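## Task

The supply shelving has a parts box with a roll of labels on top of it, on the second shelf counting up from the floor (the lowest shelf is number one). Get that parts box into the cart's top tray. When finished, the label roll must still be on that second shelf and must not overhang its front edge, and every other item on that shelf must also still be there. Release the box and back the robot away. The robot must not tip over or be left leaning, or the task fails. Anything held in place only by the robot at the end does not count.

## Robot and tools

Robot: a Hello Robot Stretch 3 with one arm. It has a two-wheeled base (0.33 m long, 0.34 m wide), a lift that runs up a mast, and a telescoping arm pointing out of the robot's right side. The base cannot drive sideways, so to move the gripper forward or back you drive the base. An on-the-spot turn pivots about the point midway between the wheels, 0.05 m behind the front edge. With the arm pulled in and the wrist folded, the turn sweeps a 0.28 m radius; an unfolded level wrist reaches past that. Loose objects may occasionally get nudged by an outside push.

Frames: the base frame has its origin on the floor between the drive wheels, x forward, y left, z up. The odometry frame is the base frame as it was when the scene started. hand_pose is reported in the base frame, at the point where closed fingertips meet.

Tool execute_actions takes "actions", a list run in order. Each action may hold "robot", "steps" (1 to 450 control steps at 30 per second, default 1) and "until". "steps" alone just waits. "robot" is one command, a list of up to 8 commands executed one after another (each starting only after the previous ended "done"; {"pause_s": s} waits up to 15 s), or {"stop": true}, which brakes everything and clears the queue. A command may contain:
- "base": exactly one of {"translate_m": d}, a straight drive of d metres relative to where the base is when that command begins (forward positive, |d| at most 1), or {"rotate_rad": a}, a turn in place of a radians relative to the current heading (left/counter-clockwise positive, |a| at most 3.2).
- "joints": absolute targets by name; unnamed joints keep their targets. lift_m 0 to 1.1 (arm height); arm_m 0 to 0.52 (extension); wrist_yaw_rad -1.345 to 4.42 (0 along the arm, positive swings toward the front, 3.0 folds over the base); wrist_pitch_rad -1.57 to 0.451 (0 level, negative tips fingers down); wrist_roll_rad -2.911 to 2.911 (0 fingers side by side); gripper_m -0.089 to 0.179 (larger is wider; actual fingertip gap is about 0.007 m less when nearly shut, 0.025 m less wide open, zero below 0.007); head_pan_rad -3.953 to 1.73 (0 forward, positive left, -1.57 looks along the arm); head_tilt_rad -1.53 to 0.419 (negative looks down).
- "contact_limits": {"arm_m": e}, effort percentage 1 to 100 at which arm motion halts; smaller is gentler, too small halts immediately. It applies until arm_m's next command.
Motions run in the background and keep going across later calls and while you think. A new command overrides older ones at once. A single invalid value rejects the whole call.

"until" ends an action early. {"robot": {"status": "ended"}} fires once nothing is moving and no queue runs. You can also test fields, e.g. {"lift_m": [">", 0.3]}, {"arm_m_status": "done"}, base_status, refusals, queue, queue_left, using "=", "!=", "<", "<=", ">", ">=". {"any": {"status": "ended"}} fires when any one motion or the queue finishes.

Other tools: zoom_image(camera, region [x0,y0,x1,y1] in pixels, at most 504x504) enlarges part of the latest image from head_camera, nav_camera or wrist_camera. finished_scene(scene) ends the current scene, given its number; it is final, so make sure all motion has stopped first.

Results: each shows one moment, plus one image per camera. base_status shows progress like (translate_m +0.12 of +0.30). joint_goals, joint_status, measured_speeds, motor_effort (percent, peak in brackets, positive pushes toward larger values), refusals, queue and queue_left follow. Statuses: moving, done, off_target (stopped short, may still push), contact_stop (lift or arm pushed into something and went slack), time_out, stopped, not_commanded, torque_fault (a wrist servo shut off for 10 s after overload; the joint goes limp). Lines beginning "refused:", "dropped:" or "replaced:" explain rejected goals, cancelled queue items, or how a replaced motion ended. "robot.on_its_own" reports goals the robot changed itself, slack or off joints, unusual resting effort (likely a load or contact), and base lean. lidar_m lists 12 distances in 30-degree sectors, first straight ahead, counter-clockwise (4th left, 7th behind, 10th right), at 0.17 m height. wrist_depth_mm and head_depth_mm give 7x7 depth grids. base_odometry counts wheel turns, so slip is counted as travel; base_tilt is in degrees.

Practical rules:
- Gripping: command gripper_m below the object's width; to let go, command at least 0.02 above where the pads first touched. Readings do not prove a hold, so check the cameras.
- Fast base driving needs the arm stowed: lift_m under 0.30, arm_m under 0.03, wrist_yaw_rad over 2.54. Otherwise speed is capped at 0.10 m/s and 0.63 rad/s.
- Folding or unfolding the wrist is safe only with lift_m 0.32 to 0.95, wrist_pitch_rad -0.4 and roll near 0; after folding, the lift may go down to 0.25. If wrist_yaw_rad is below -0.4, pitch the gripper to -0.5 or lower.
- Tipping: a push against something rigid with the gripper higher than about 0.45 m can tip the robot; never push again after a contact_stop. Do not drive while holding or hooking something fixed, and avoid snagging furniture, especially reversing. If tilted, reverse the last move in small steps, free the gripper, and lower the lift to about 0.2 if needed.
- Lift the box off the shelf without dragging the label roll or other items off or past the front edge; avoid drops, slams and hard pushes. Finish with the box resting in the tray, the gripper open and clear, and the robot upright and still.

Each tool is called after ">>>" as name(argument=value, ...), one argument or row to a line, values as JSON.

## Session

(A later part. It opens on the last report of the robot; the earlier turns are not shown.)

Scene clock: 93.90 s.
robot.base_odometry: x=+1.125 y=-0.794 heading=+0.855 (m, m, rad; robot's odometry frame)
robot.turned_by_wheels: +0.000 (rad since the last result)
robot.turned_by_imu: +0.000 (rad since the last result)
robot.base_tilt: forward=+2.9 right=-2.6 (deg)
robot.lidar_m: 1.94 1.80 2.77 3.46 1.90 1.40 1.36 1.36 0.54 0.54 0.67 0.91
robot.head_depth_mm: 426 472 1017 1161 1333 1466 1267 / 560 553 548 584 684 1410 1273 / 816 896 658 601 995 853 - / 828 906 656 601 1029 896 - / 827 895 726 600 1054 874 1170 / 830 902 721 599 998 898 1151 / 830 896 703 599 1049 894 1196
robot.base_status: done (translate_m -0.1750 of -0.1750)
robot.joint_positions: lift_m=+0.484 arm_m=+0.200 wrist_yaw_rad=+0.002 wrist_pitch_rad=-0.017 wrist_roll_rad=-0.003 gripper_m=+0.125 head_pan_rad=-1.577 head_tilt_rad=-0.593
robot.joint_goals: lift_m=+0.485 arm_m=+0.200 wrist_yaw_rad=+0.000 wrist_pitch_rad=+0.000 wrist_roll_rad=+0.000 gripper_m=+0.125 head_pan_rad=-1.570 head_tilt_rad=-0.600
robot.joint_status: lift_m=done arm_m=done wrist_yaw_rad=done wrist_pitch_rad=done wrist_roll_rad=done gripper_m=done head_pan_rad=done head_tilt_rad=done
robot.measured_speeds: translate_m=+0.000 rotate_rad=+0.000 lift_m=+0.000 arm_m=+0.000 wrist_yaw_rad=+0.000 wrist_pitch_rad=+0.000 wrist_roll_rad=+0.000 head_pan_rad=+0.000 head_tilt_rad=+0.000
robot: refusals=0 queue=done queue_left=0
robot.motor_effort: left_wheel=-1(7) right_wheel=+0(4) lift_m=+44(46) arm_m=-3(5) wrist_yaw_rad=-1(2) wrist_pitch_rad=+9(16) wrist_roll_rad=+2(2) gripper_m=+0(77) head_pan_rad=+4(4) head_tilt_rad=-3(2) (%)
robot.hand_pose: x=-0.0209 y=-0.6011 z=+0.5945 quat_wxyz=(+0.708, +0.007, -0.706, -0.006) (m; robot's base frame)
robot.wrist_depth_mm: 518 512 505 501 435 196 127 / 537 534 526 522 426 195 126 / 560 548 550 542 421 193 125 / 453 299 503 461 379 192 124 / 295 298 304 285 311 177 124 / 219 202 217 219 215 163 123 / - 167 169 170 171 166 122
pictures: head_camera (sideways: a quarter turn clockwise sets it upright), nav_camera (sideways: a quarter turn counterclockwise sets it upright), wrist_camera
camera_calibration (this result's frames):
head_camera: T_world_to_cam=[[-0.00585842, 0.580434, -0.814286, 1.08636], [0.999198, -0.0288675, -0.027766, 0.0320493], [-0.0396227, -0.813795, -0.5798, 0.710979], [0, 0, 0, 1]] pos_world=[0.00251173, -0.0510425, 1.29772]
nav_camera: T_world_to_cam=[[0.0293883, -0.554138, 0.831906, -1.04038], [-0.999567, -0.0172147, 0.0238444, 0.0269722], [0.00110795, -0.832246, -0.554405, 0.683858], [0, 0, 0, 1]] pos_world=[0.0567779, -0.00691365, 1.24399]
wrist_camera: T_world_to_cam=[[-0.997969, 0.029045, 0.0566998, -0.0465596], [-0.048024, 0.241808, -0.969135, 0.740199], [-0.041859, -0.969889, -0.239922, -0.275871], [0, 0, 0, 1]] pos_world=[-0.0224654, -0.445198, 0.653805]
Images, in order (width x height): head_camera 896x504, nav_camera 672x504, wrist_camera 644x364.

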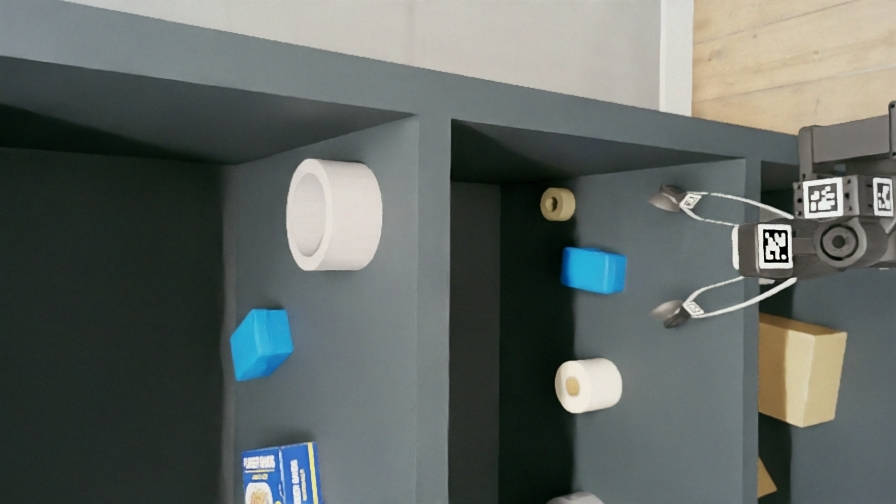

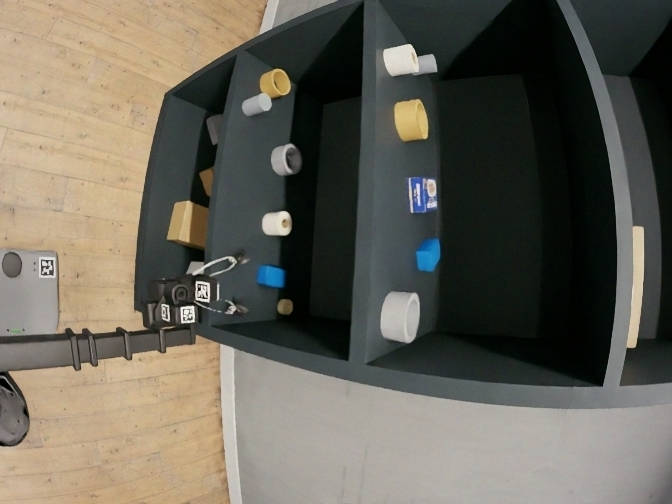

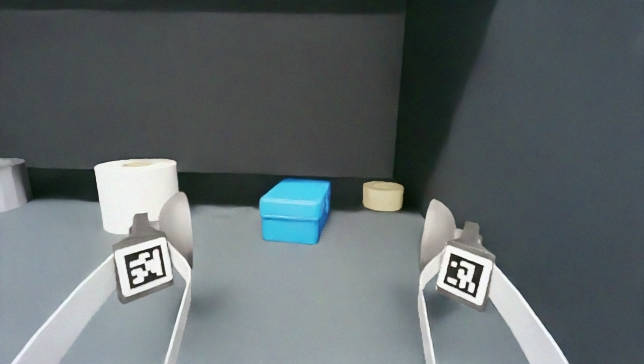

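>>> execute_actions(
  actions=[
    {"robot":[{"joints":{"lift_m":0.482,"wrist_pitch_rad":-0.11,"gripper_m":0.11,"arm_m":0.28},"base":{"translate_m":0.01}},{"joints":{"arm_m":0.36}}],"steps":400,"until":{"robot":{"status":"ended"}}},
  ],
)

Scene clock: 103.67 s.
robot.base_odometry: x=+1.132 y=-0.786 heading=+0.855 (m, m, rad; robot's odometry frame)
robot.turned_by_wheels: +0.000 (rad since the last result)
robot.turned_by_imu: +0.000 (rad since the last result)
robot.base_tilt: forward=+2.9 right=-2.5 (deg)
robot.lidar_m: 1.94 1.79 2.77 3.46 1.92 1.41 1.37 1.36 0.54 0.56 0.68 0.90
robot.head_depth_mm: 431 467 545 1159 1330 1453 1272 / 610 604 598 595 699 1384 1272 / 825 899 657 602 996 - 1176 / 826 907 663 600 1058 - 1198 / 826 899 722 599 1058 896 1170 / 826 901 720 600 1006 893 1159 / 829 899 698 1154 1058 900 1190
robot.base_status: done (translate_m +0.0100 of +0.0100)
robot.joint_positions: lift_m=+0.483 arm_m=+0.360 wrist_yaw_rad=+0.002 wrist_pitch_rad=-0.126 wrist_roll_rad=-0.003 gripper_m=+0.110 head_pan_rad=-1.577 head_tilt_rad=-0.593
robot.joint_goals: lift_m=+0.482 arm_m=+0.360 wrist_yaw_rad=+0.000 wrist_pitch_rad=-0.110 wrist_roll_rad=+0.000 gripper_m=+0.110 head_pan_rad=-1.570 head_tilt_rad=-0.600
robot.joint_status: lift_m=done arm_m=done wrist_yaw_rad=done wrist_pitch_rad=done wrist_roll_rad=done gripper_m=done head_pan_rad=done head_tilt_rad=done
robot.measured_speeds: translate_m=+0.000 rotate_rad=+0.000 lift_m=+0.000 arm_m=+0.000 wrist_yaw_rad=+0.000 wrist_pitch_rad=+0.000 wrist_roll_rad=+0.000 head_pan_rad=+0.000 head_tilt_rad=+0.000
robot: refusals=0 queue=done queue_left=0
robot.motor_effort: left_wheel=-1(3) right_wheel=+0(4) lift_m=+12(46) arm_m=+4(5) wrist_yaw_rad=-1(1) wrist_pitch_rad=+9(12) wrist_roll_rad=+2(2) gripper_m=+0(60) head_pan_rad=+4(4) head_tilt_rad=-2(2) (%)
robot.hand_pose: x=-0.0210 y=-0.7558 z=+0.5652 quat_wxyz=(+0.707, +0.046, -0.704, -0.044) (m; robot's base frame)
robot.wrist_depth_mm: 355 350 347 345 337 231 149 / 373 372 364 360 357 229 148 / 396 390 390 382 373 227 147 / 173 308 314 318 310 223 146 / 171 214 138 141 220 206 145 / 161 153 123 119 161 171 144 / - 132 130 127 137 137 133
pictures: head_camera (sideways: a quarter turn clockwise sets it upright), nav_camera (sideways: a quarter turn counterclockwise sets it upright), wrist_camera
camera_calibration (this result's frames):
head_camera: T_world_to_cam=[[-0.00585836, 0.580434, -0.814286, 1.08636], [0.999198, -0.0288676, -0.027766, 0.0320493], [-0.0396228, -0.813795, -0.5798, 0.710979], [0, 0, 0, 1]] pos_world=[0.00251172, -0.0510425, 1.29772]
nav_camera: T_world_to_cam=[[0.0293883, -0.554138, 0.831906, -1.04038], [-0.999567, -0.0172146, 0.0238444, 0.0269722], [0.00110785, -0.832247, -0.554405, 0.683857], [0, 0, 0, 1]] pos_world=[0.0567779, -0.00691366, 1.24399]
wrist_camera: T_world_to_cam=[[-0.997964, 0.0227989, 0.0595665, -0.0467822], [-0.0480297, 0.34586, -0.937056, 0.80978], [-0.0419656, -0.938009, -0.344061, -0.349943], [0, 0, 0, 1]] pos_world=[-0.022479, -0.607254, 0.641194]
Images, in order (width x height): head_camera 896x504, nav_camera 672x504, wrist_camera 644x364.

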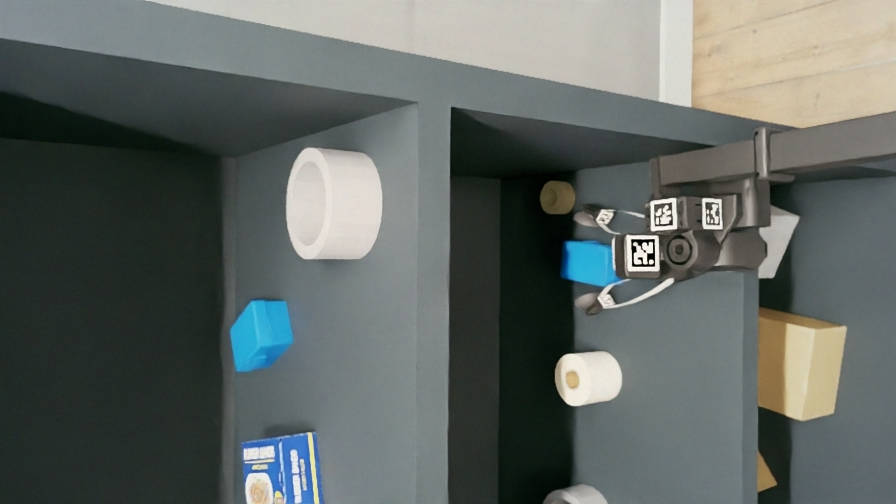

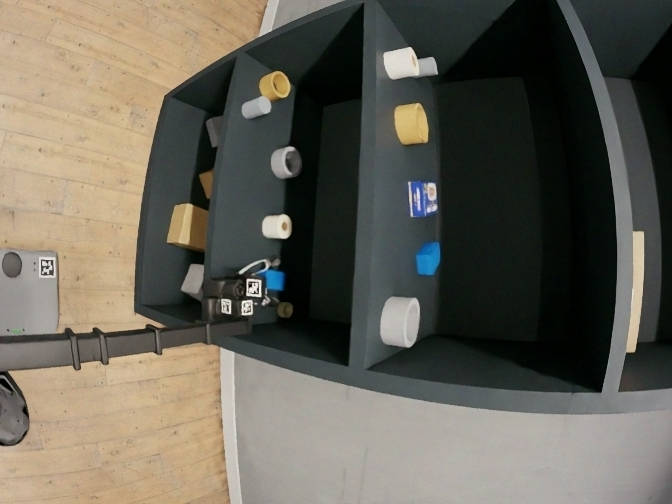

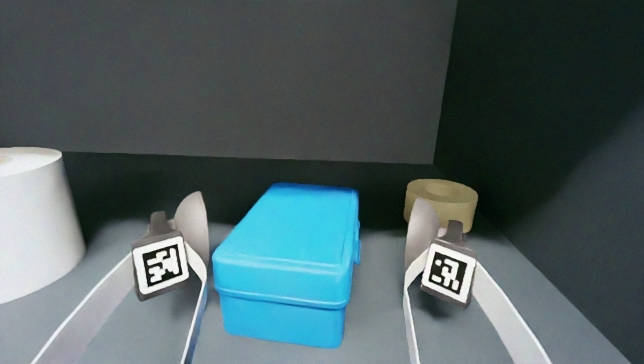

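>>> execute_actions(
  actions=[
    {"robot":[{"joints":{"arm_m":0.382}},{"joints":{"gripper_m":0.03}},{"pause_s":0.5},{"joints":{"lift_m":0.51}},{"joints":{"arm_m":0.0}}],"steps":400,"until":{"robot":{"status":"ended"}}},
  ],
)

Scene clock: 115.37 s.
robot.base_odometry: x=+1.132 y=-0.786 heading=+0.855 (m, m, rad; robot's odometry frame)
robot.turned_by_wheels: +0.000 (rad since the last result)
robot.turned_by_imu: +0.000 (rad since the last result)
robot.base_tilt: forward=+2.9 right=-2.6 (deg)
robot.lidar_m: 1.93 1.80 2.77 3.45 1.93 1.41 1.37 1.36 0.54 0.56 0.68 0.90
robot.head_depth_mm: 430 467 545 1161 1337 1447 1266 / 610 603 597 595 698 1385 1246 / 828 897 657 602 996 857 1129 / 826 904 663 602 1059 878 1221 / 827 895 725 601 1052 899 1157 / 828 903 722 600 998 898 1152 / 827 903 700 1147 1048 897 1195
robot.base_status: done (translate_m +0.0100 of +0.0100)
robot.joint_positions: lift_m=+0.509 arm_m=+0.000 wrist_yaw_rad=+0.002 wrist_pitch_rad=-0.129 wrist_roll_rad=-0.002 gripper_m=+0.045 head_pan_rad=-1.577 head_tilt_rad=-0.593
robot.joint_goals: lift_m=+0.510 arm_m=+0.000 wrist_yaw_rad=+0.000 wrist_pitch_rad=-0.110 wrist_roll_rad=+0.000 gripper_m=+0.045 head_pan_rad=-1.570 head_tilt_rad=-0.600
robot.joint_status: lift_m=done arm_m=done wrist_yaw_rad=done wrist_pitch_rad=done wrist_roll_rad=done gripper_m=done head_pan_rad=done head_tilt_rad=done
robot.measured_speeds: translate_m=+0.000 rotate_rad=+0.000 lift_m=+0.000 arm_m=+0.000 wrist_yaw_rad=+0.000 wrist_pitch_rad=+0.000 wrist_roll_rad=+0.000 head_pan_rad=+0.000 head_tilt_rad=+0.000
robot: refusals=0 queue=done queue_left=0
robot.on_its_own: gripper_m is held at +0.045, not at your +0.030, by its stall guard, which is not easing now
robot.motor_effort: left_wheel=-1(1) right_wheel=+0(1) lift_m=+44(46) arm_m=-4(4) wrist_yaw_rad=-1(1) wrist_pitch_rad=+10(11) wrist_roll_rad=+1(2) gripper_m=-1(99) head_pan_rad=+4(4) head_tilt_rad=-3(2) (%)
robot.hand_pose: x=-0.0210 y=-0.3963 z=+0.5912 quat_wxyz=(+0.707, +0.047, -0.704, -0.045) (m; robot's base frame)
robot.wrist_depth_mm: 696 698 684 681 438 254 674 / 740 730 733 726 426 268 709 / 570 597 547 744 419 745 749 / 378 384 394 402 352 808 797 / 782 332 324 323 319 848 855 / 836 859 723 834 345 910 902 / 709 702 631 679 448 853 893
pictures: head_camera (sideways: a quarter turn clockwise sets it upright), nav_camera (sideways: a quarter turn counterclockwise sets it upright), wrist_camera
camera_calibration (this result's frames):
head_camera: T_world_to_cam=[[-0.00585862, 0.58046, -0.814268, 1.08633], [0.999198, -0.0288661, -0.0277667, 0.0320502], [-0.0396221, -0.813777, -0.579825, 0.711012], [0, 0, 0, 1]] pos_world=[0.00251176, -0.0510424, 1.29772]
nav_camera: T_world_to_cam=[[0.0293885, -0.554164, 0.831888, -1.04036], [-0.999567, -0.0172161, 0.0238436, 0.0269731], [0.00110855, -0.832229, -0.55443, 0.683891], [0, 0, 0, 1]] pos_world=[0.0567779, -0.00691182, 1.24399]
wrist_camera: T_world_to_cam=[[-0.997998, 0.0228856, 0.0589567, -0.0561653], [-0.0473183, 0.348298, -0.936189, 0.710212], [-0.0419598, -0.937104, -0.346518, -0.00205737], [0, 0, 0, 1]] pos_world=[-0.0225332, -0.248008, 0.667491]
Images, in order (width x height): head_camera 896x504, nav_camera 672x504, wrist_camera 644x364.

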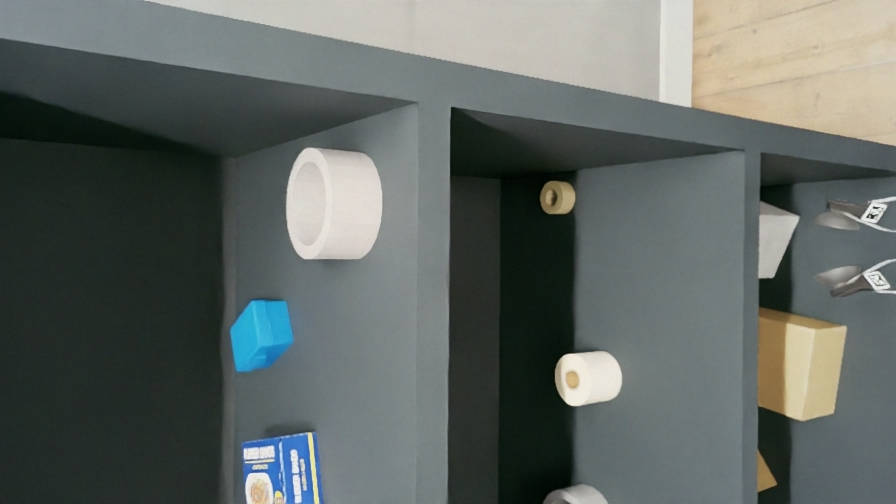

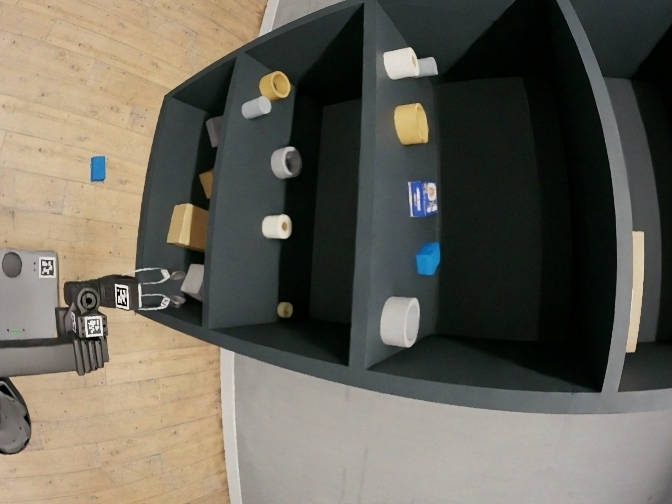

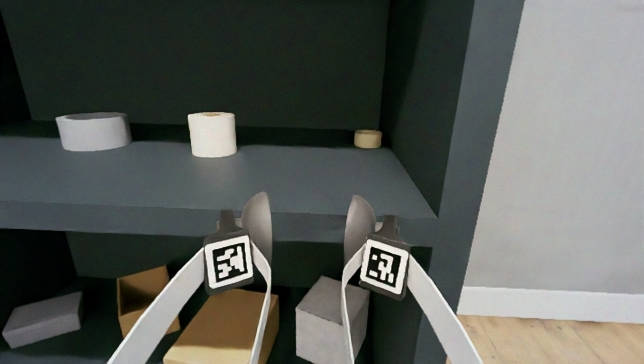

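>>> execute_actions(
  actions=[
    {"robot":{"joints":{"head_pan_rad":-0.9,"head_tilt_rad":-1.2,"gripper_m":0.11}},"steps":100,"until":{"robot":{"status":"ended"}}},
  ],
)

Scene clock: 124.03 s.
robot.base_odometry: x=+1.132 y=-0.786 heading=+0.855 (m, m, rad; robot's odometry frame)
robot.turned_by_wheels: +0.000 (rad since the last result)
robot.turned_by_imu: +0.000 (rad since the last result)
robot.base_tilt: forward=+2.9 right=-2.5 (deg)
robot.lidar_m: 1.93 1.79 2.77 3.45 1.93 1.41 1.36 1.36 0.54 0.56 0.68 0.90
robot.head_depth_mm: 1005 914 868 1278 1260 - 1127 / 978 920 1241 1301 - - - / 1000 923 1361 1341 1272 - - / 999 943 1387 1356 1271 1214 - / 972 1317 1415 1354 1267 1188 1116 / 976 1276 1440 1353 1268 1186 1127 / 1692 1576 1456 1350 1267 1189 1122
robot.base_status: done (translate_m +0.0100 of +0.0100)
robot.joint_positions: lift_m=+0.509 arm_m=+0.000 wrist_yaw_rad=+0.002 wrist_pitch_rad=-0.129 wrist_roll_rad=-0.002 gripper_m=+0.110 head_pan_rad=-0.907 head_tilt_rad=-1.185
robot.joint_goals: lift_m=+0.510 arm_m=+0.000 wrist_yaw_rad=+0.000 wrist_pitch_rad=-0.110 wrist_roll_rad=+0.000 gripper_m=+0.110 head_pan_rad=-0.900 head_tilt_rad=-1.200
robot.joint_status: lift_m=done arm_m=done wrist_yaw_rad=done wrist_pitch_rad=done wrist_roll_rad=done gripper_m=done head_pan_rad=done head_tilt_rad=done
robot.measured_speeds: translate_m=+0.000 rotate_rad=+0.000 lift_m=+0.000 arm_m=+0.000 wrist_yaw_rad=+0.000 wrist_pitch_rad=+0.000 wrist_roll_rad=+0.000 head_pan_rad=+0.000 head_tilt_rad=+0.000
robot: refusals=0 queue=done queue_left=0
robot.motor_effort: left_wheel=-1(1) right_wheel=+0(0) lift_m=+44(45) arm_m=-4(4) wrist_yaw_rad=-1(1) wrist_pitch_rad=+10(10) wrist_roll_rad=+1(1) gripper_m=+0(78) head_pan_rad=+4(49) head_tilt_rad=-5(26) (%)
robot.hand_pose: x=-0.0210 y=-0.3963 z=+0.5912 quat_wxyz=(+0.707, +0.047, -0.704, -0.045) (m; robot's base frame)
robot.wrist_depth_mm: 707 689 684 677 436 254 672 / 745 730 721 714 429 268 711 / 582 593 541 735 419 736 752 / 376 388 395 403 353 793 797 / 771 330 326 322 317 861 840 / 830 854 907 892 465 896 907 / 703 707 626 665 450 871 879
pictures: head_camera (sideways: a quarter turn clockwise sets it upright), nav_camera (sideways: a quarter turn counterclockwise sets it upright), wrist_camera
camera_calibration (this result's frames):
head_camera: T_world_to_cam=[[-0.583908, 0.731655, -0.351756, 0.487258], [0.789424, 0.612803, -0.0357942, 0.0437555], [0.189368, -0.298585, -0.935407, 1.17194], [0, 0, 0, 1]] pos_world=[0.0280433, -0.0333931, 1.26921]
nav_camera: T_world_to_cam=[[0.594865, -0.707725, 0.381131, -0.456492], [-0.767293, -0.641261, 0.00682078, 0.0477303], [0.239577, -0.296496, -0.924496, 1.16363], [0, 0, 0, 1]] pos_world=[0.0293944, 0.05255, 1.24943]
wrist_camera: T_world_to_cam=[[-0.997998, 0.0228859, 0.0589567, -0.0561653], [-0.0473183, 0.348298, -0.936189, 0.710212], [-0.04196, -0.937104, -0.346518, -0.00205733], [0, 0, 0, 1]] pos_world=[-0.0225332, -0.248008, 0.667491]
Images, in order (width x height): head_camera 896x504, nav_camera 672x504, wrist_camera 644x364.

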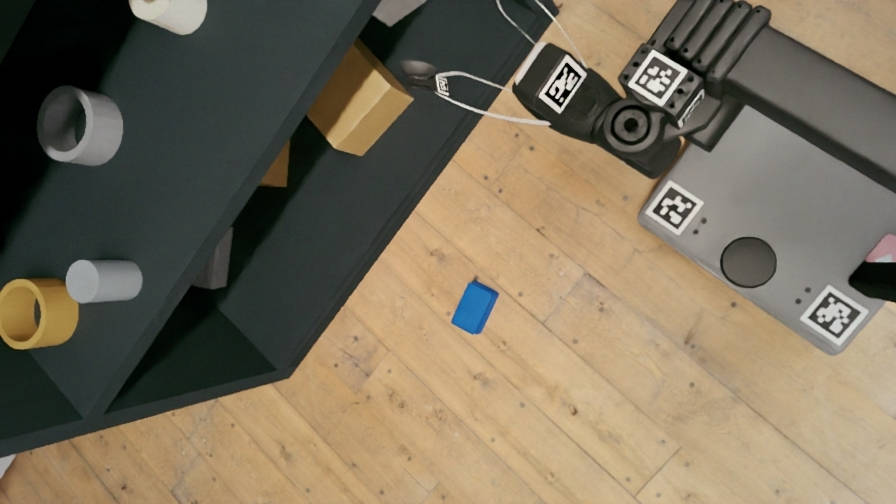

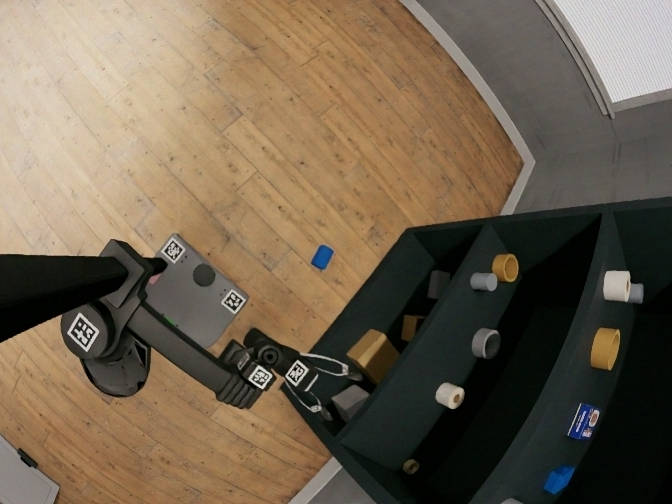

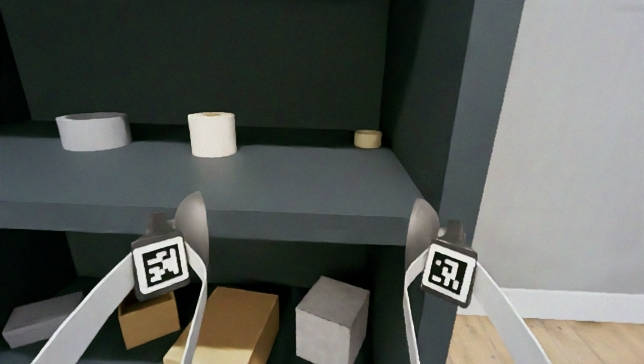

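>>> execute_actions(
  actions=[
    {"robot":[{"joints":{"wrist_yaw_rad":1.78,"wrist_pitch_rad":-0.6,"head_pan_rad":-0.7,"head_tilt_rad":-1.3}},{"joints":{"arm_m":0.23,"lift_m":0.12}}],"steps":400,"until":{"robot":{"status":"ended"}}},
  ],
)

Scene clock: 152.43 s.
robot.base_odometry: x=+1.132 y=-0.786 heading=+0.855 (m, m, rad; robot's odometry frame)
robot.turned_by_wheels: +0.000 (rad since the last result)
robot.turned_by_imu: +0.000 (rad since the last result)
robot.base_tilt: forward=+2.9 right=-2.6 (deg)
robot.lidar_m: 1.93 1.80 2.76 3.47 1.92 1.41 1.36 1.36 0.54 0.56 0.68 0.90
robot.head_depth_mm: 892 855 1209 1265 1240 1202 1144 / 895 1345 1315 1324 1258 1197 1134 / 899 1367 1352 1315 1256 - - / 1126 1373 1381 1297 1256 - - / 1533 1444 1380 1304 1244 1209 - / 1542 1472 1388 1302 1236 1185 1140 / 1538 1462 1373 1313 1243 1185 1135
robot.base_status: done (translate_m +0.0100 of +0.0100)
robot.joint_positions: lift_m=+0.121 arm_m=+0.230 wrist_yaw_rad=+1.777 wrist_pitch_rad=-0.612 wrist_roll_rad=-0.002 gripper_m=+0.110 head_pan_rad=-0.707 head_tilt_rad=-1.284
robot.joint_goals: lift_m=+0.120 arm_m=+0.230 wrist_yaw_rad=+1.780 wrist_pitch_rad=-0.600 wrist_roll_rad=+0.000 gripper_m=+0.110 head_pan_rad=-0.700 head_tilt_rad=-1.300
robot.joint_status: lift_m=done arm_m=done wrist_yaw_rad=done wrist_pitch_rad=done wrist_roll_rad=done gripper_m=done head_pan_rad=done head_tilt_rad=done
robot.measured_speeds: translate_m=+0.000 rotate_rad=+0.000 lift_m=+0.000 arm_m=+0.000 wrist_yaw_rad=+0.000 wrist_pitch_rad=+0.000 wrist_roll_rad=+0.000 head_pan_rad=+0.000 head_tilt_rad=+0.000
robot: refusals=0 queue=done queue_left=0
robot.motor_effort: left_wheel=-1(1) right_wheel=+0(0) lift_m=+13(43) arm_m=+4(5) wrist_yaw_rad=+2(3) wrist_pitch_rad=+6(8) wrist_roll_rad=+1(1) gripper_m=-1(1) head_pan_rad=+4(27) head_tilt_rad=-5(11) (%)
robot.hand_pose: x=+0.1704 y=-0.3346 z=+0.0925 quat_wxyz=(+0.591, +0.657, -0.259, +0.390) (m; robot's base frame)
robot.wrist_depth_mm: 544 555 566 571 588 539 410 / 433 435 445 451 457 445 329 / 356 362 366 329 377 381 277 / 304 306 312 314 320 321 259 / 264 267 271 271 278 277 247 / 235 230 239 240 237 245 234 / 214 212 214 215 218 218 215
pictures: head_camera (sideways: a quarter turn clockwise sets it upright), nav_camera (sideways: a quarter turn counterclockwise sets it upright), wrist_camera
camera_calibration (this result's frames):
head_camera: T_world_to_cam=[[-0.740729, 0.620572, -0.257313, 0.365221], [0.649092, 0.75986, -0.0359616, 0.0448249], [0.173205, -0.193658, -0.965659, 1.2113], [0, 0, 0, 1]] pos_world=[0.0316305, -0.0261285, 1.26529]
nav_camera: T_world_to_cam=[[0.748966, -0.59687, 0.287742, -0.335808], [-0.62406, -0.781369, 0.00355996, 0.0511024], [0.222708, -0.182235, -0.957701, 1.20685], [0, 0, 0, 1]] pos_world=[0.0146255, 0.0594255, 1.25224]
wrist_camera: T_world_to_cam=[[0.209332, -0.975792, 0.0633228, -0.377445], [-0.718207, -0.197374, -0.66725, 0.137769], [0.663595, 0.0941976, -0.742138, 0.15248], [0, 0, 0, 1]] pos_world=[0.0767726, -0.35548, 0.228988]
Images, in order (width x height): head_camera 896x504, nav_camera 672x504, wrist_camera 644x364.

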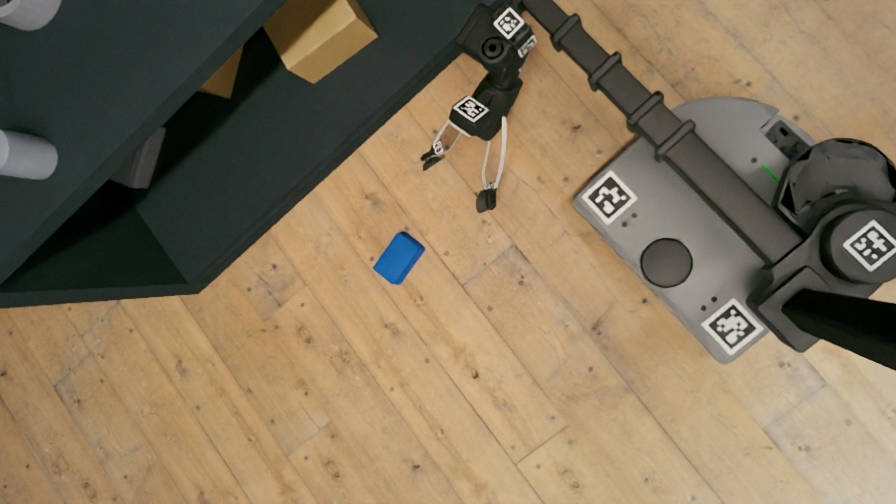

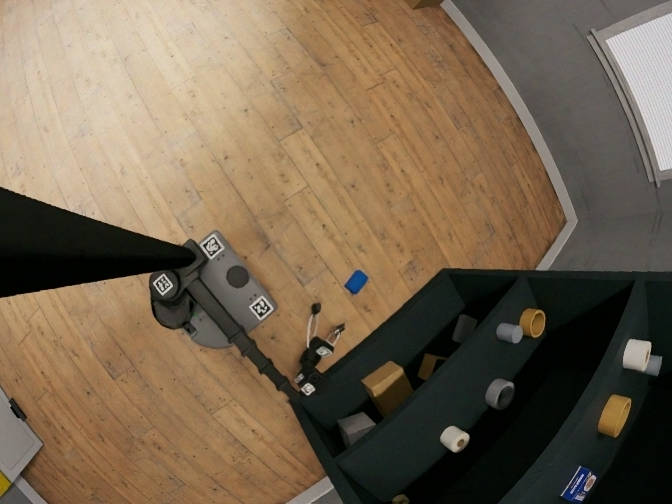

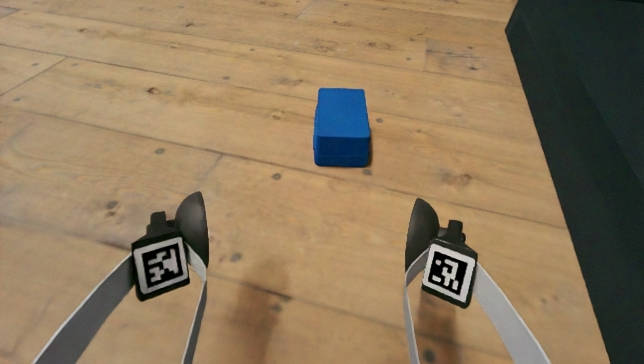

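>>> execute_actions(
  actions=[
    {"robot":[{"joints":{"lift_m":0.057}},{"base":{"translate_m":0.19}}],"steps":400,"until":{"robot":{"status":"ended"}}},
  ],
)

Scene clock: 165.47 s.
robot.base_odometry: x=+1.256 y=-0.643 heading=+0.855 (m, m, rad; robot's odometry frame)
robot.turned_by_wheels: +0.000 (rad since the last result)
robot.turned_by_imu: +0.000 (rad since the last result)
robot.base_tilt: forward=+2.9 right=-2.6 (deg)
robot.lidar_m: 1.74 1.61 2.62 3.43 2.18 1.60 1.56 1.37 0.62 0.66 0.76 1.53
robot.head_depth_mm: 883 854 1307 1261 1249 1189 1150 / 894 1329 1309 1321 1255 1189 1145 / 902 1234 1354 1323 1262 - - / 1550 1440 1383 1310 1257 - - / 1546 1450 1383 1315 1237 1205 - / 1530 1455 1379 1311 1240 1191 1144 / 1533 1448 1372 1308 1238 1186 1140
robot.base_status: done (translate_m +0.1900 of +0.1900)
robot.joint_positions: lift_m=+0.058 arm_m=+0.230 wrist_yaw_rad=+1.777 wrist_pitch_rad=-0.612 wrist_roll_rad=-0.002 gripper_m=+0.110 head_pan_rad=-0.707 head_tilt_rad=-1.285
robot.joint_goals: lift_m=+0.057 arm_m=+0.230 wrist_yaw_rad=+1.780 wrist_pitch_rad=-0.600 wrist_roll_rad=+0.000 gripper_m=+0.110 head_pan_rad=-0.700 head_tilt_rad=-1.300
robot.joint_status: lift_m=done arm_m=done wrist_yaw_rad=done wrist_pitch_rad=done wrist_roll_rad=done gripper_m=done head_pan_rad=done head_tilt_rad=done
robot.measured_speeds: translate_m=+0.000 rotate_rad=+0.000 lift_m=+0.000 arm_m=+0.000 wrist_yaw_rad=+0.000 wrist_pitch_rad=+0.000 wrist_roll_rad=+0.000 head_pan_rad=+0.000 head_tilt_rad=+0.000
robot: refusals=0 queue=done queue_left=0
robot.motor_effort: left_wheel=-2(4) right_wheel=+0(3) lift_m=+13(13) arm_m=+4(4) wrist_yaw_rad=+1(2) wrist_pitch_rad=+6(7) wrist_roll_rad=+1(1) gripper_m=+0(0) head_pan_rad=+4(4) head_tilt_rad=-4(4) (%)
robot.hand_pose: x=+0.1704 y=-0.3346 z=+0.0295 quat_wxyz=(+0.591, +0.657, -0.259, +0.390) (m; robot's base frame)
robot.wrist_depth_mm: 393 399 410 416 423 438 321 / 312 314 321 326 331 336 302 / 258 261 264 268 271 275 268 / 219 221 223 178 230 233 234 / 192 193 152 153 201 201 203 / 169 166 134 135 172 177 179 / - 153 149 149 157 158 160
pictures: head_camera (sideways: a quarter turn clockwise sets it upright), nav_camera (sideways: a quarter turn counterclockwise sets it upright), wrist_camera
camera_calibration (this result's frames):
head_camera: T_world_to_cam=[[-0.740902, 0.620467, -0.257071, 0.364906], [0.648933, 0.759995, -0.0359616, 0.0448258], [0.173059, -0.193466, -0.965723, 1.21139], [0, 0, 0, 1]] pos_world=[0.0316287, -0.0261175, 1.26528]
nav_camera: T_world_to_cam=[[0.74914, -0.596768, 0.287502, -0.335496], [-0.623903, -0.781493, 0.00355166, 0.0511123], [0.222562, -0.182034, -0.957773, 1.20694], [0, 0, 0, 1]] pos_world=[0.0146042, 0.0594353, 1.25225]
wrist_camera: T_world_to_cam=[[0.209334, -0.975792, 0.0633224, -0.373457], [-0.718237, -0.19738, -0.667216, 0.0957246], [0.663562, 0.0941906, -0.742168, 0.105731], [0, 0, 0, 1]] pos_world=[0.0767712, -0.355481, 0.165988]
Images, in order (width x height): head_camera 896x504, nav_camera 672x504, wrist_camera 644x364.

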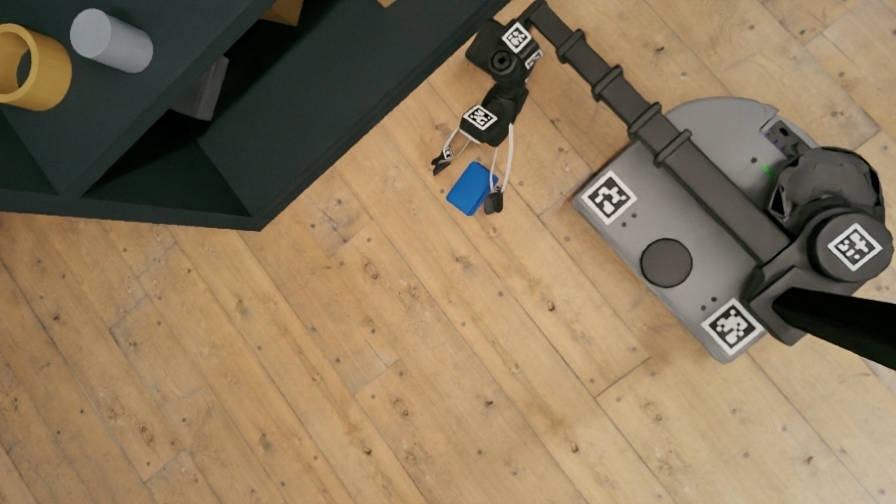

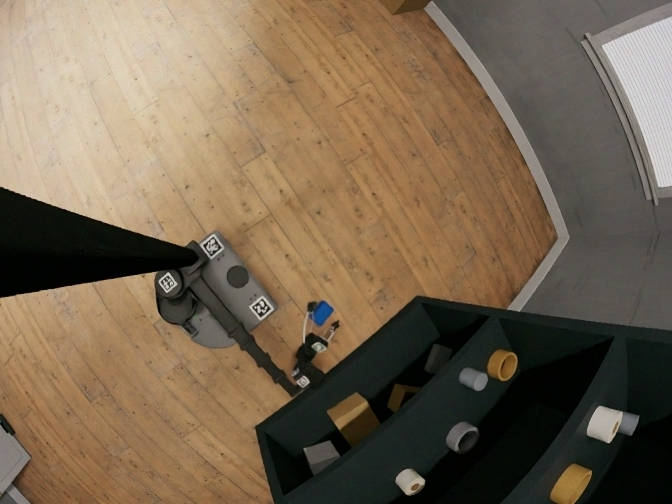

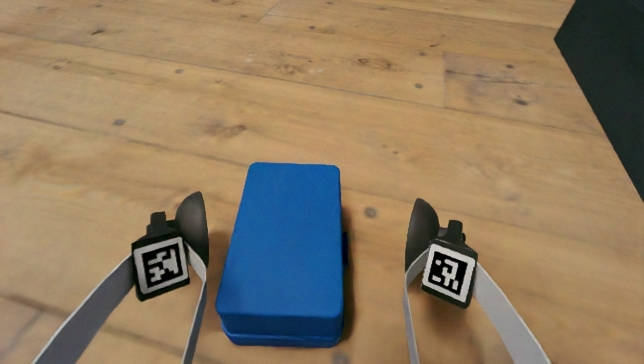

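>>> execute_actions(
  actions=[
    {"robot":[{"joints":{"arm_m":0.218}},{"joints":{"gripper_m":0.042}},{"pause_s":0.6},{"joints":{"lift_m":0.09}}],"steps":400,"until":{"robot":{"status":"ended"}}},
  ],
)

Scene clock: 176.53 s.
robot.base_odometry: x=+1.256 y=-0.643 heading=+0.855 (m, m, rad; robot's odometry frame)
robot.turned_by_wheels: +0.000 (rad since the last result)
robot.turned_by_imu: +0.000 (rad since the last result)
robot.base_tilt: forward=+2.9 right=-2.5 (deg)
robot.lidar_m: 1.74 1.61 2.63 3.45 2.18 1.61 1.56 1.37 0.62 0.64 0.76 1.53
robot.head_depth_mm: 882 857 1301 1257 1247 1190 1144 / 890 1334 1311 1319 1255 1198 1145 / 899 1236 1358 1319 1258 - - / 1533 1447 1380 1316 1259 - - / 1543 1453 1374 1300 1246 1213 - / 1543 1453 1372 1301 1244 1180 1135 / 1547 1452 1372 1309 1245 1186 1137
robot.base_status: done (translate_m +0.1900 of +0.1900)
robot.joint_positions: lift_m=+0.089 arm_m=+0.218 wrist_yaw_rad=+1.777 wrist_pitch_rad=-0.616 wrist_roll_rad=-0.002 gripper_m=+0.042 head_pan_rad=-0.707 head_tilt_rad=-1.285
robot.joint_goals: lift_m=+0.090 arm_m=+0.218 wrist_yaw_rad=+1.780 wrist_pitch_rad=-0.600 wrist_roll_rad=+0.000 gripper_m=+0.042 head_pan_rad=-0.700 head_tilt_rad=-1.300
robot.joint_status: lift_m=done arm_m=done wrist_yaw_rad=done wrist_pitch_rad=done wrist_roll_rad=done gripper_m=done head_pan_rad=done head_tilt_rad=done
robot.measured_speeds: translate_m=+0.000 rotate_rad=+0.000 lift_m=+0.000 arm_m=+0.000 wrist_yaw_rad=+0.000 wrist_pitch_rad=+0.000 wrist_roll_rad=+0.000 head_pan_rad=+0.000 head_tilt_rad=+0.000
robot: refusals=0 queue=done queue_left=0
robot.motor_effort: left_wheel=-2(2) right_wheel=+0(0) lift_m=+45(46) arm_m=-3(4) wrist_yaw_rad=+2(2) wrist_pitch_rad=+8(8) wrist_roll_rad=+1(1) gripper_m=-9(83) head_pan_rad=+4(4) head_tilt_rad=-6(4) (%)
robot.hand_pose: x=+0.1698 y=-0.3234 z=+0.0603 quat_wxyz=(+0.592, +0.658, -0.258, +0.389) (m; robot's base frame)
robot.wrist_depth_mm: 457 474 481 493 502 511 343 / 366 373 380 384 392 402 320 / 306 307 312 315 321 327 304 / 260 262 265 173 271 275 271 / 226 228 151 150 241 237 240 / 201 202 137 133 203 209 211 / 180 183 179 132 186 188 189
pictures: head_camera (sideways: a quarter turn clockwise sets it upright), nav_camera (sideways: a quarter turn counterclockwise sets it upright), wrist_camera
camera_calibration (this result's frames):
head_camera: T_world_to_cam=[[-0.740902, 0.620467, -0.25707, 0.364906], [0.648933, 0.759995, -0.0359616, 0.0448258], [0.173059, -0.193466, -0.965723, 1.21139], [0, 0, 0, 1]] pos_world=[0.0316287, -0.0261175, 1.26528]
nav_camera: T_world_to_cam=[[0.74914, -0.596768, 0.287502, -0.335496], [-0.623903, -0.781494, 0.00355165, 0.0511123], [0.222561, -0.182034, -0.957773, 1.20694], [0, 0, 0, 1]] pos_world=[0.0146042, 0.0594353, 1.25225]
wrist_camera: T_world_to_cam=[[0.209642, -0.975727, 0.0633053, -0.364384], [-0.720519, -0.197928, -0.664587, 0.118144], [0.660986, 0.093713, -0.744524, 0.128372], [0, 0, 0, 1]] pos_world=[0.0766636, -0.344186, 0.197161]
Images, in order (width x height): head_camera 896x504, nav_camera 672x504, wrist_camera 644x364.

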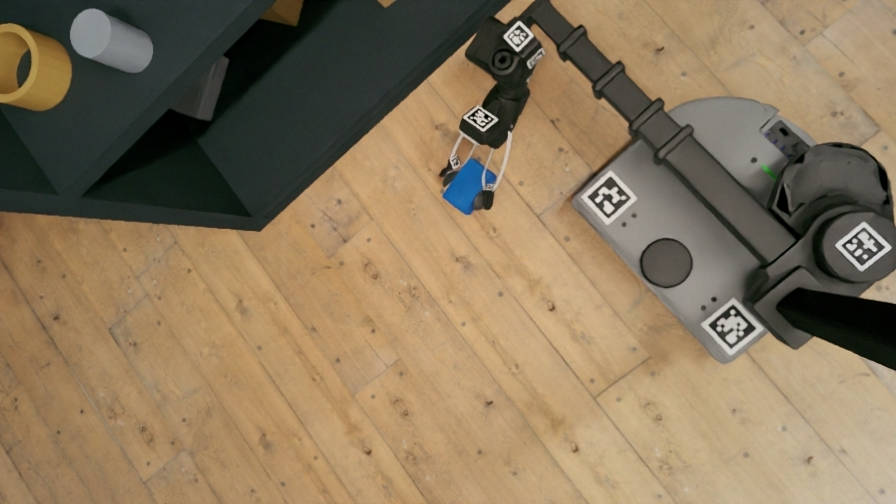

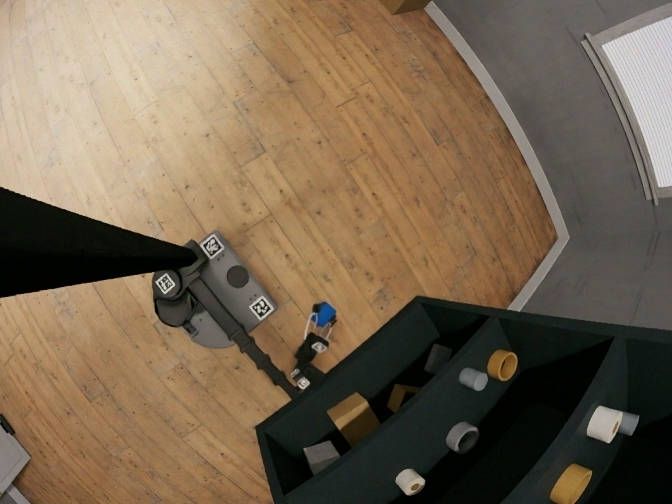

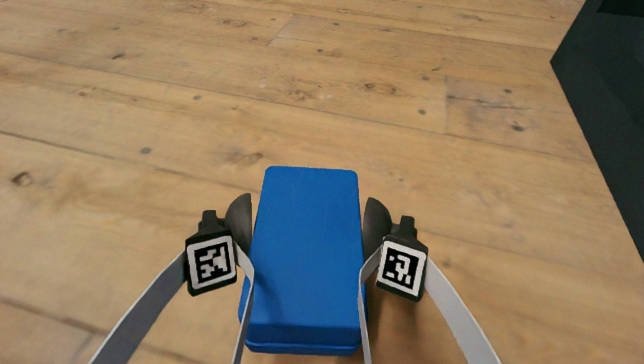

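>>> execute_actions(
  actions=[
    {"robot":[{"joints":{"gripper_m":0.036}},{"pause_s":0.5},{"joints":{"lift_m":0.35,"arm_m":0.1}}],"steps":400,"until":{"robot":{"status":"ended"}}},
  ],
)

Scene clock: 189.23 s.
robot.base_odometry: x=+1.256 y=-0.643 heading=+0.855 (m, m, rad; robot's odometry frame)
robot.turned_by_wheels: +0.000 (rad since the last result)
robot.turned_by_imu: +0.000 (rad since the last result)
robot.base_tilt: forward=+2.9 right=-2.6 (deg)
robot.lidar_m: 1.74 1.61 2.62 3.44 2.18 1.61 1.56 1.37 0.62 0.65 0.76 1.53
robot.head_depth_mm: 885 853 1301 1255 - 1189 1142 / 889 1336 1320 1313 1241 - 1144 / 898 1242 1356 1318 1267 - - / 1544 1451 1389 1308 1260 - - / 1546 1451 1386 1316 1247 1206 - / 1540 1449 1379 1309 1244 1190 1140 / 1538 1456 1377 1311 1245 1188 1133
robot.base_status: done (translate_m +0.1900 of +0.1900)
robot.joint_positions: lift_m=+0.349 arm_m=+0.100 wrist_yaw_rad=+1.778 wrist_pitch_rad=-0.616 wrist_roll_rad=-0.002 gripper_m=+0.037 head_pan_rad=-0.707 head_tilt_rad=-1.285
robot.joint_goals: lift_m=+0.350 arm_m=+0.100 wrist_yaw_rad=+1.780 wrist_pitch_rad=-0.600 wrist_roll_rad=+0.000 gripper_m=+0.036 head_pan_rad=-0.700 head_tilt_rad=-1.300
robot.joint_status: lift_m=done arm_m=done wrist_yaw_rad=done wrist_pitch_rad=done wrist_roll_rad=done gripper_m=done head_pan_rad=done head_tilt_rad=done
robot.measured_speeds: translate_m=+0.000 rotate_rad=+0.000 lift_m=+0.000 arm_m=+0.000 wrist_yaw_rad=+0.000 wrist_pitch_rad=+0.000 wrist_roll_rad=+0.000 head_pan_rad=+0.000 head_tilt_rad=+0.000
robot: refusals=0 queue=done queue_left=0
robot.motor_effort: left_wheel=-2(2) right_wheel=+0(0) lift_m=+45(45) arm_m=-4(5) wrist_yaw_rad=+2(2) wrist_pitch_rad=+9(9) wrist_roll_rad=+1(1) gripper_m=-11(46) head_pan_rad=+5(4) head_tilt_rad=-5(4) (%)
robot.hand_pose: x=+0.1697 y=-0.2054 z=+0.3202 quat_wxyz=(+0.592, +0.658, -0.257, +0.388) (m; robot's base frame)
robot.wrist_depth_mm: - - - - - - - / 865 882 908 902 913 935 967 / 719 721 728 741 757 771 506 / 607 622 623 173 637 647 506 / 531 540 151 149 562 553 481 / 469 469 137 132 476 490 432 / 419 425 413 131 437 440 399
pictures: head_camera (sideways: a quarter turn clockwise sets it upright), nav_camera (sideways: a quarter turn counterclockwise sets it upright), wrist_camera
camera_calibration (this result's frames):
head_camera: T_world_to_cam=[[-0.740902, 0.620467, -0.257071, 0.364906], [0.648933, 0.759995, -0.0359616, 0.0448258], [0.173059, -0.193466, -0.965723, 1.21139], [0, 0, 0, 1]] pos_world=[0.0316287, -0.0261175, 1.26528]
nav_camera: T_world_to_cam=[[0.74914, -0.596768, 0.287502, -0.335496], [-0.623903, -0.781493, 0.00355166, 0.0511123], [0.222562, -0.182034, -0.957773, 1.20694], [0, 0, 0, 1]] pos_world=[0.0146042, 0.0594353, 1.25225]
wrist_camera: T_world_to_cam=[[0.209877, -0.975676, 0.0633027, -0.265697], [-0.72082, -0.198149, -0.664196, 0.31404], [0.660584, 0.0937698, -0.744873, 0.311067], [0, 0, 0, 1]] pos_world=[0.0766438, -0.226176, 0.457109]
Images, in order (width x height): head_camera 896x504, nav_camera 672x504, wrist_camera 644x364.

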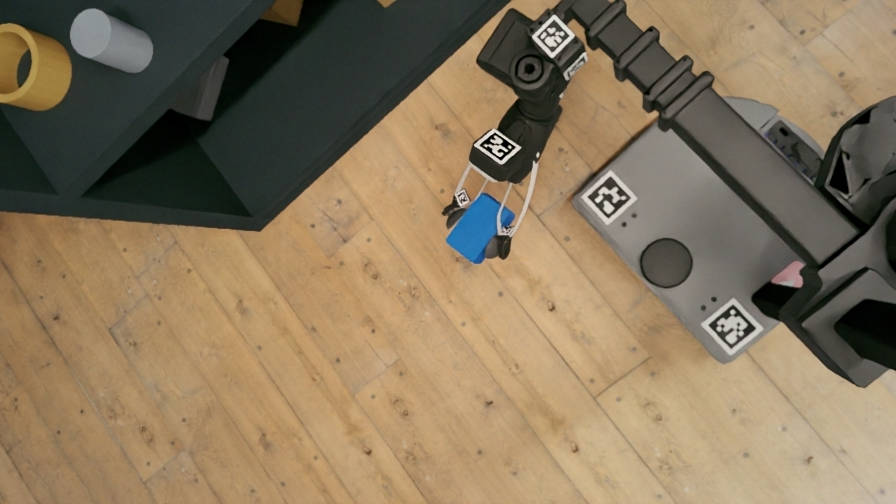

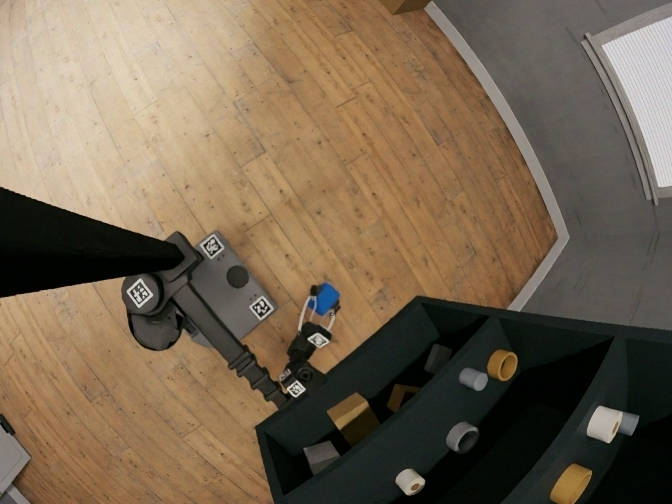

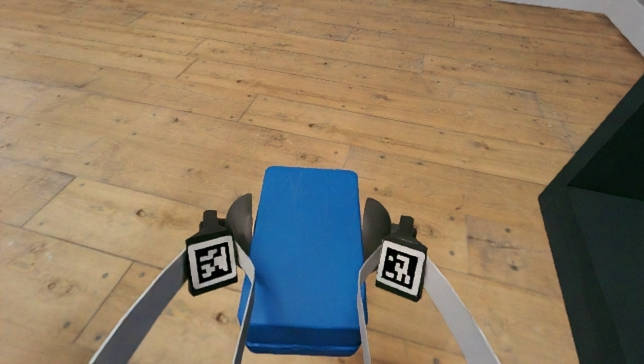

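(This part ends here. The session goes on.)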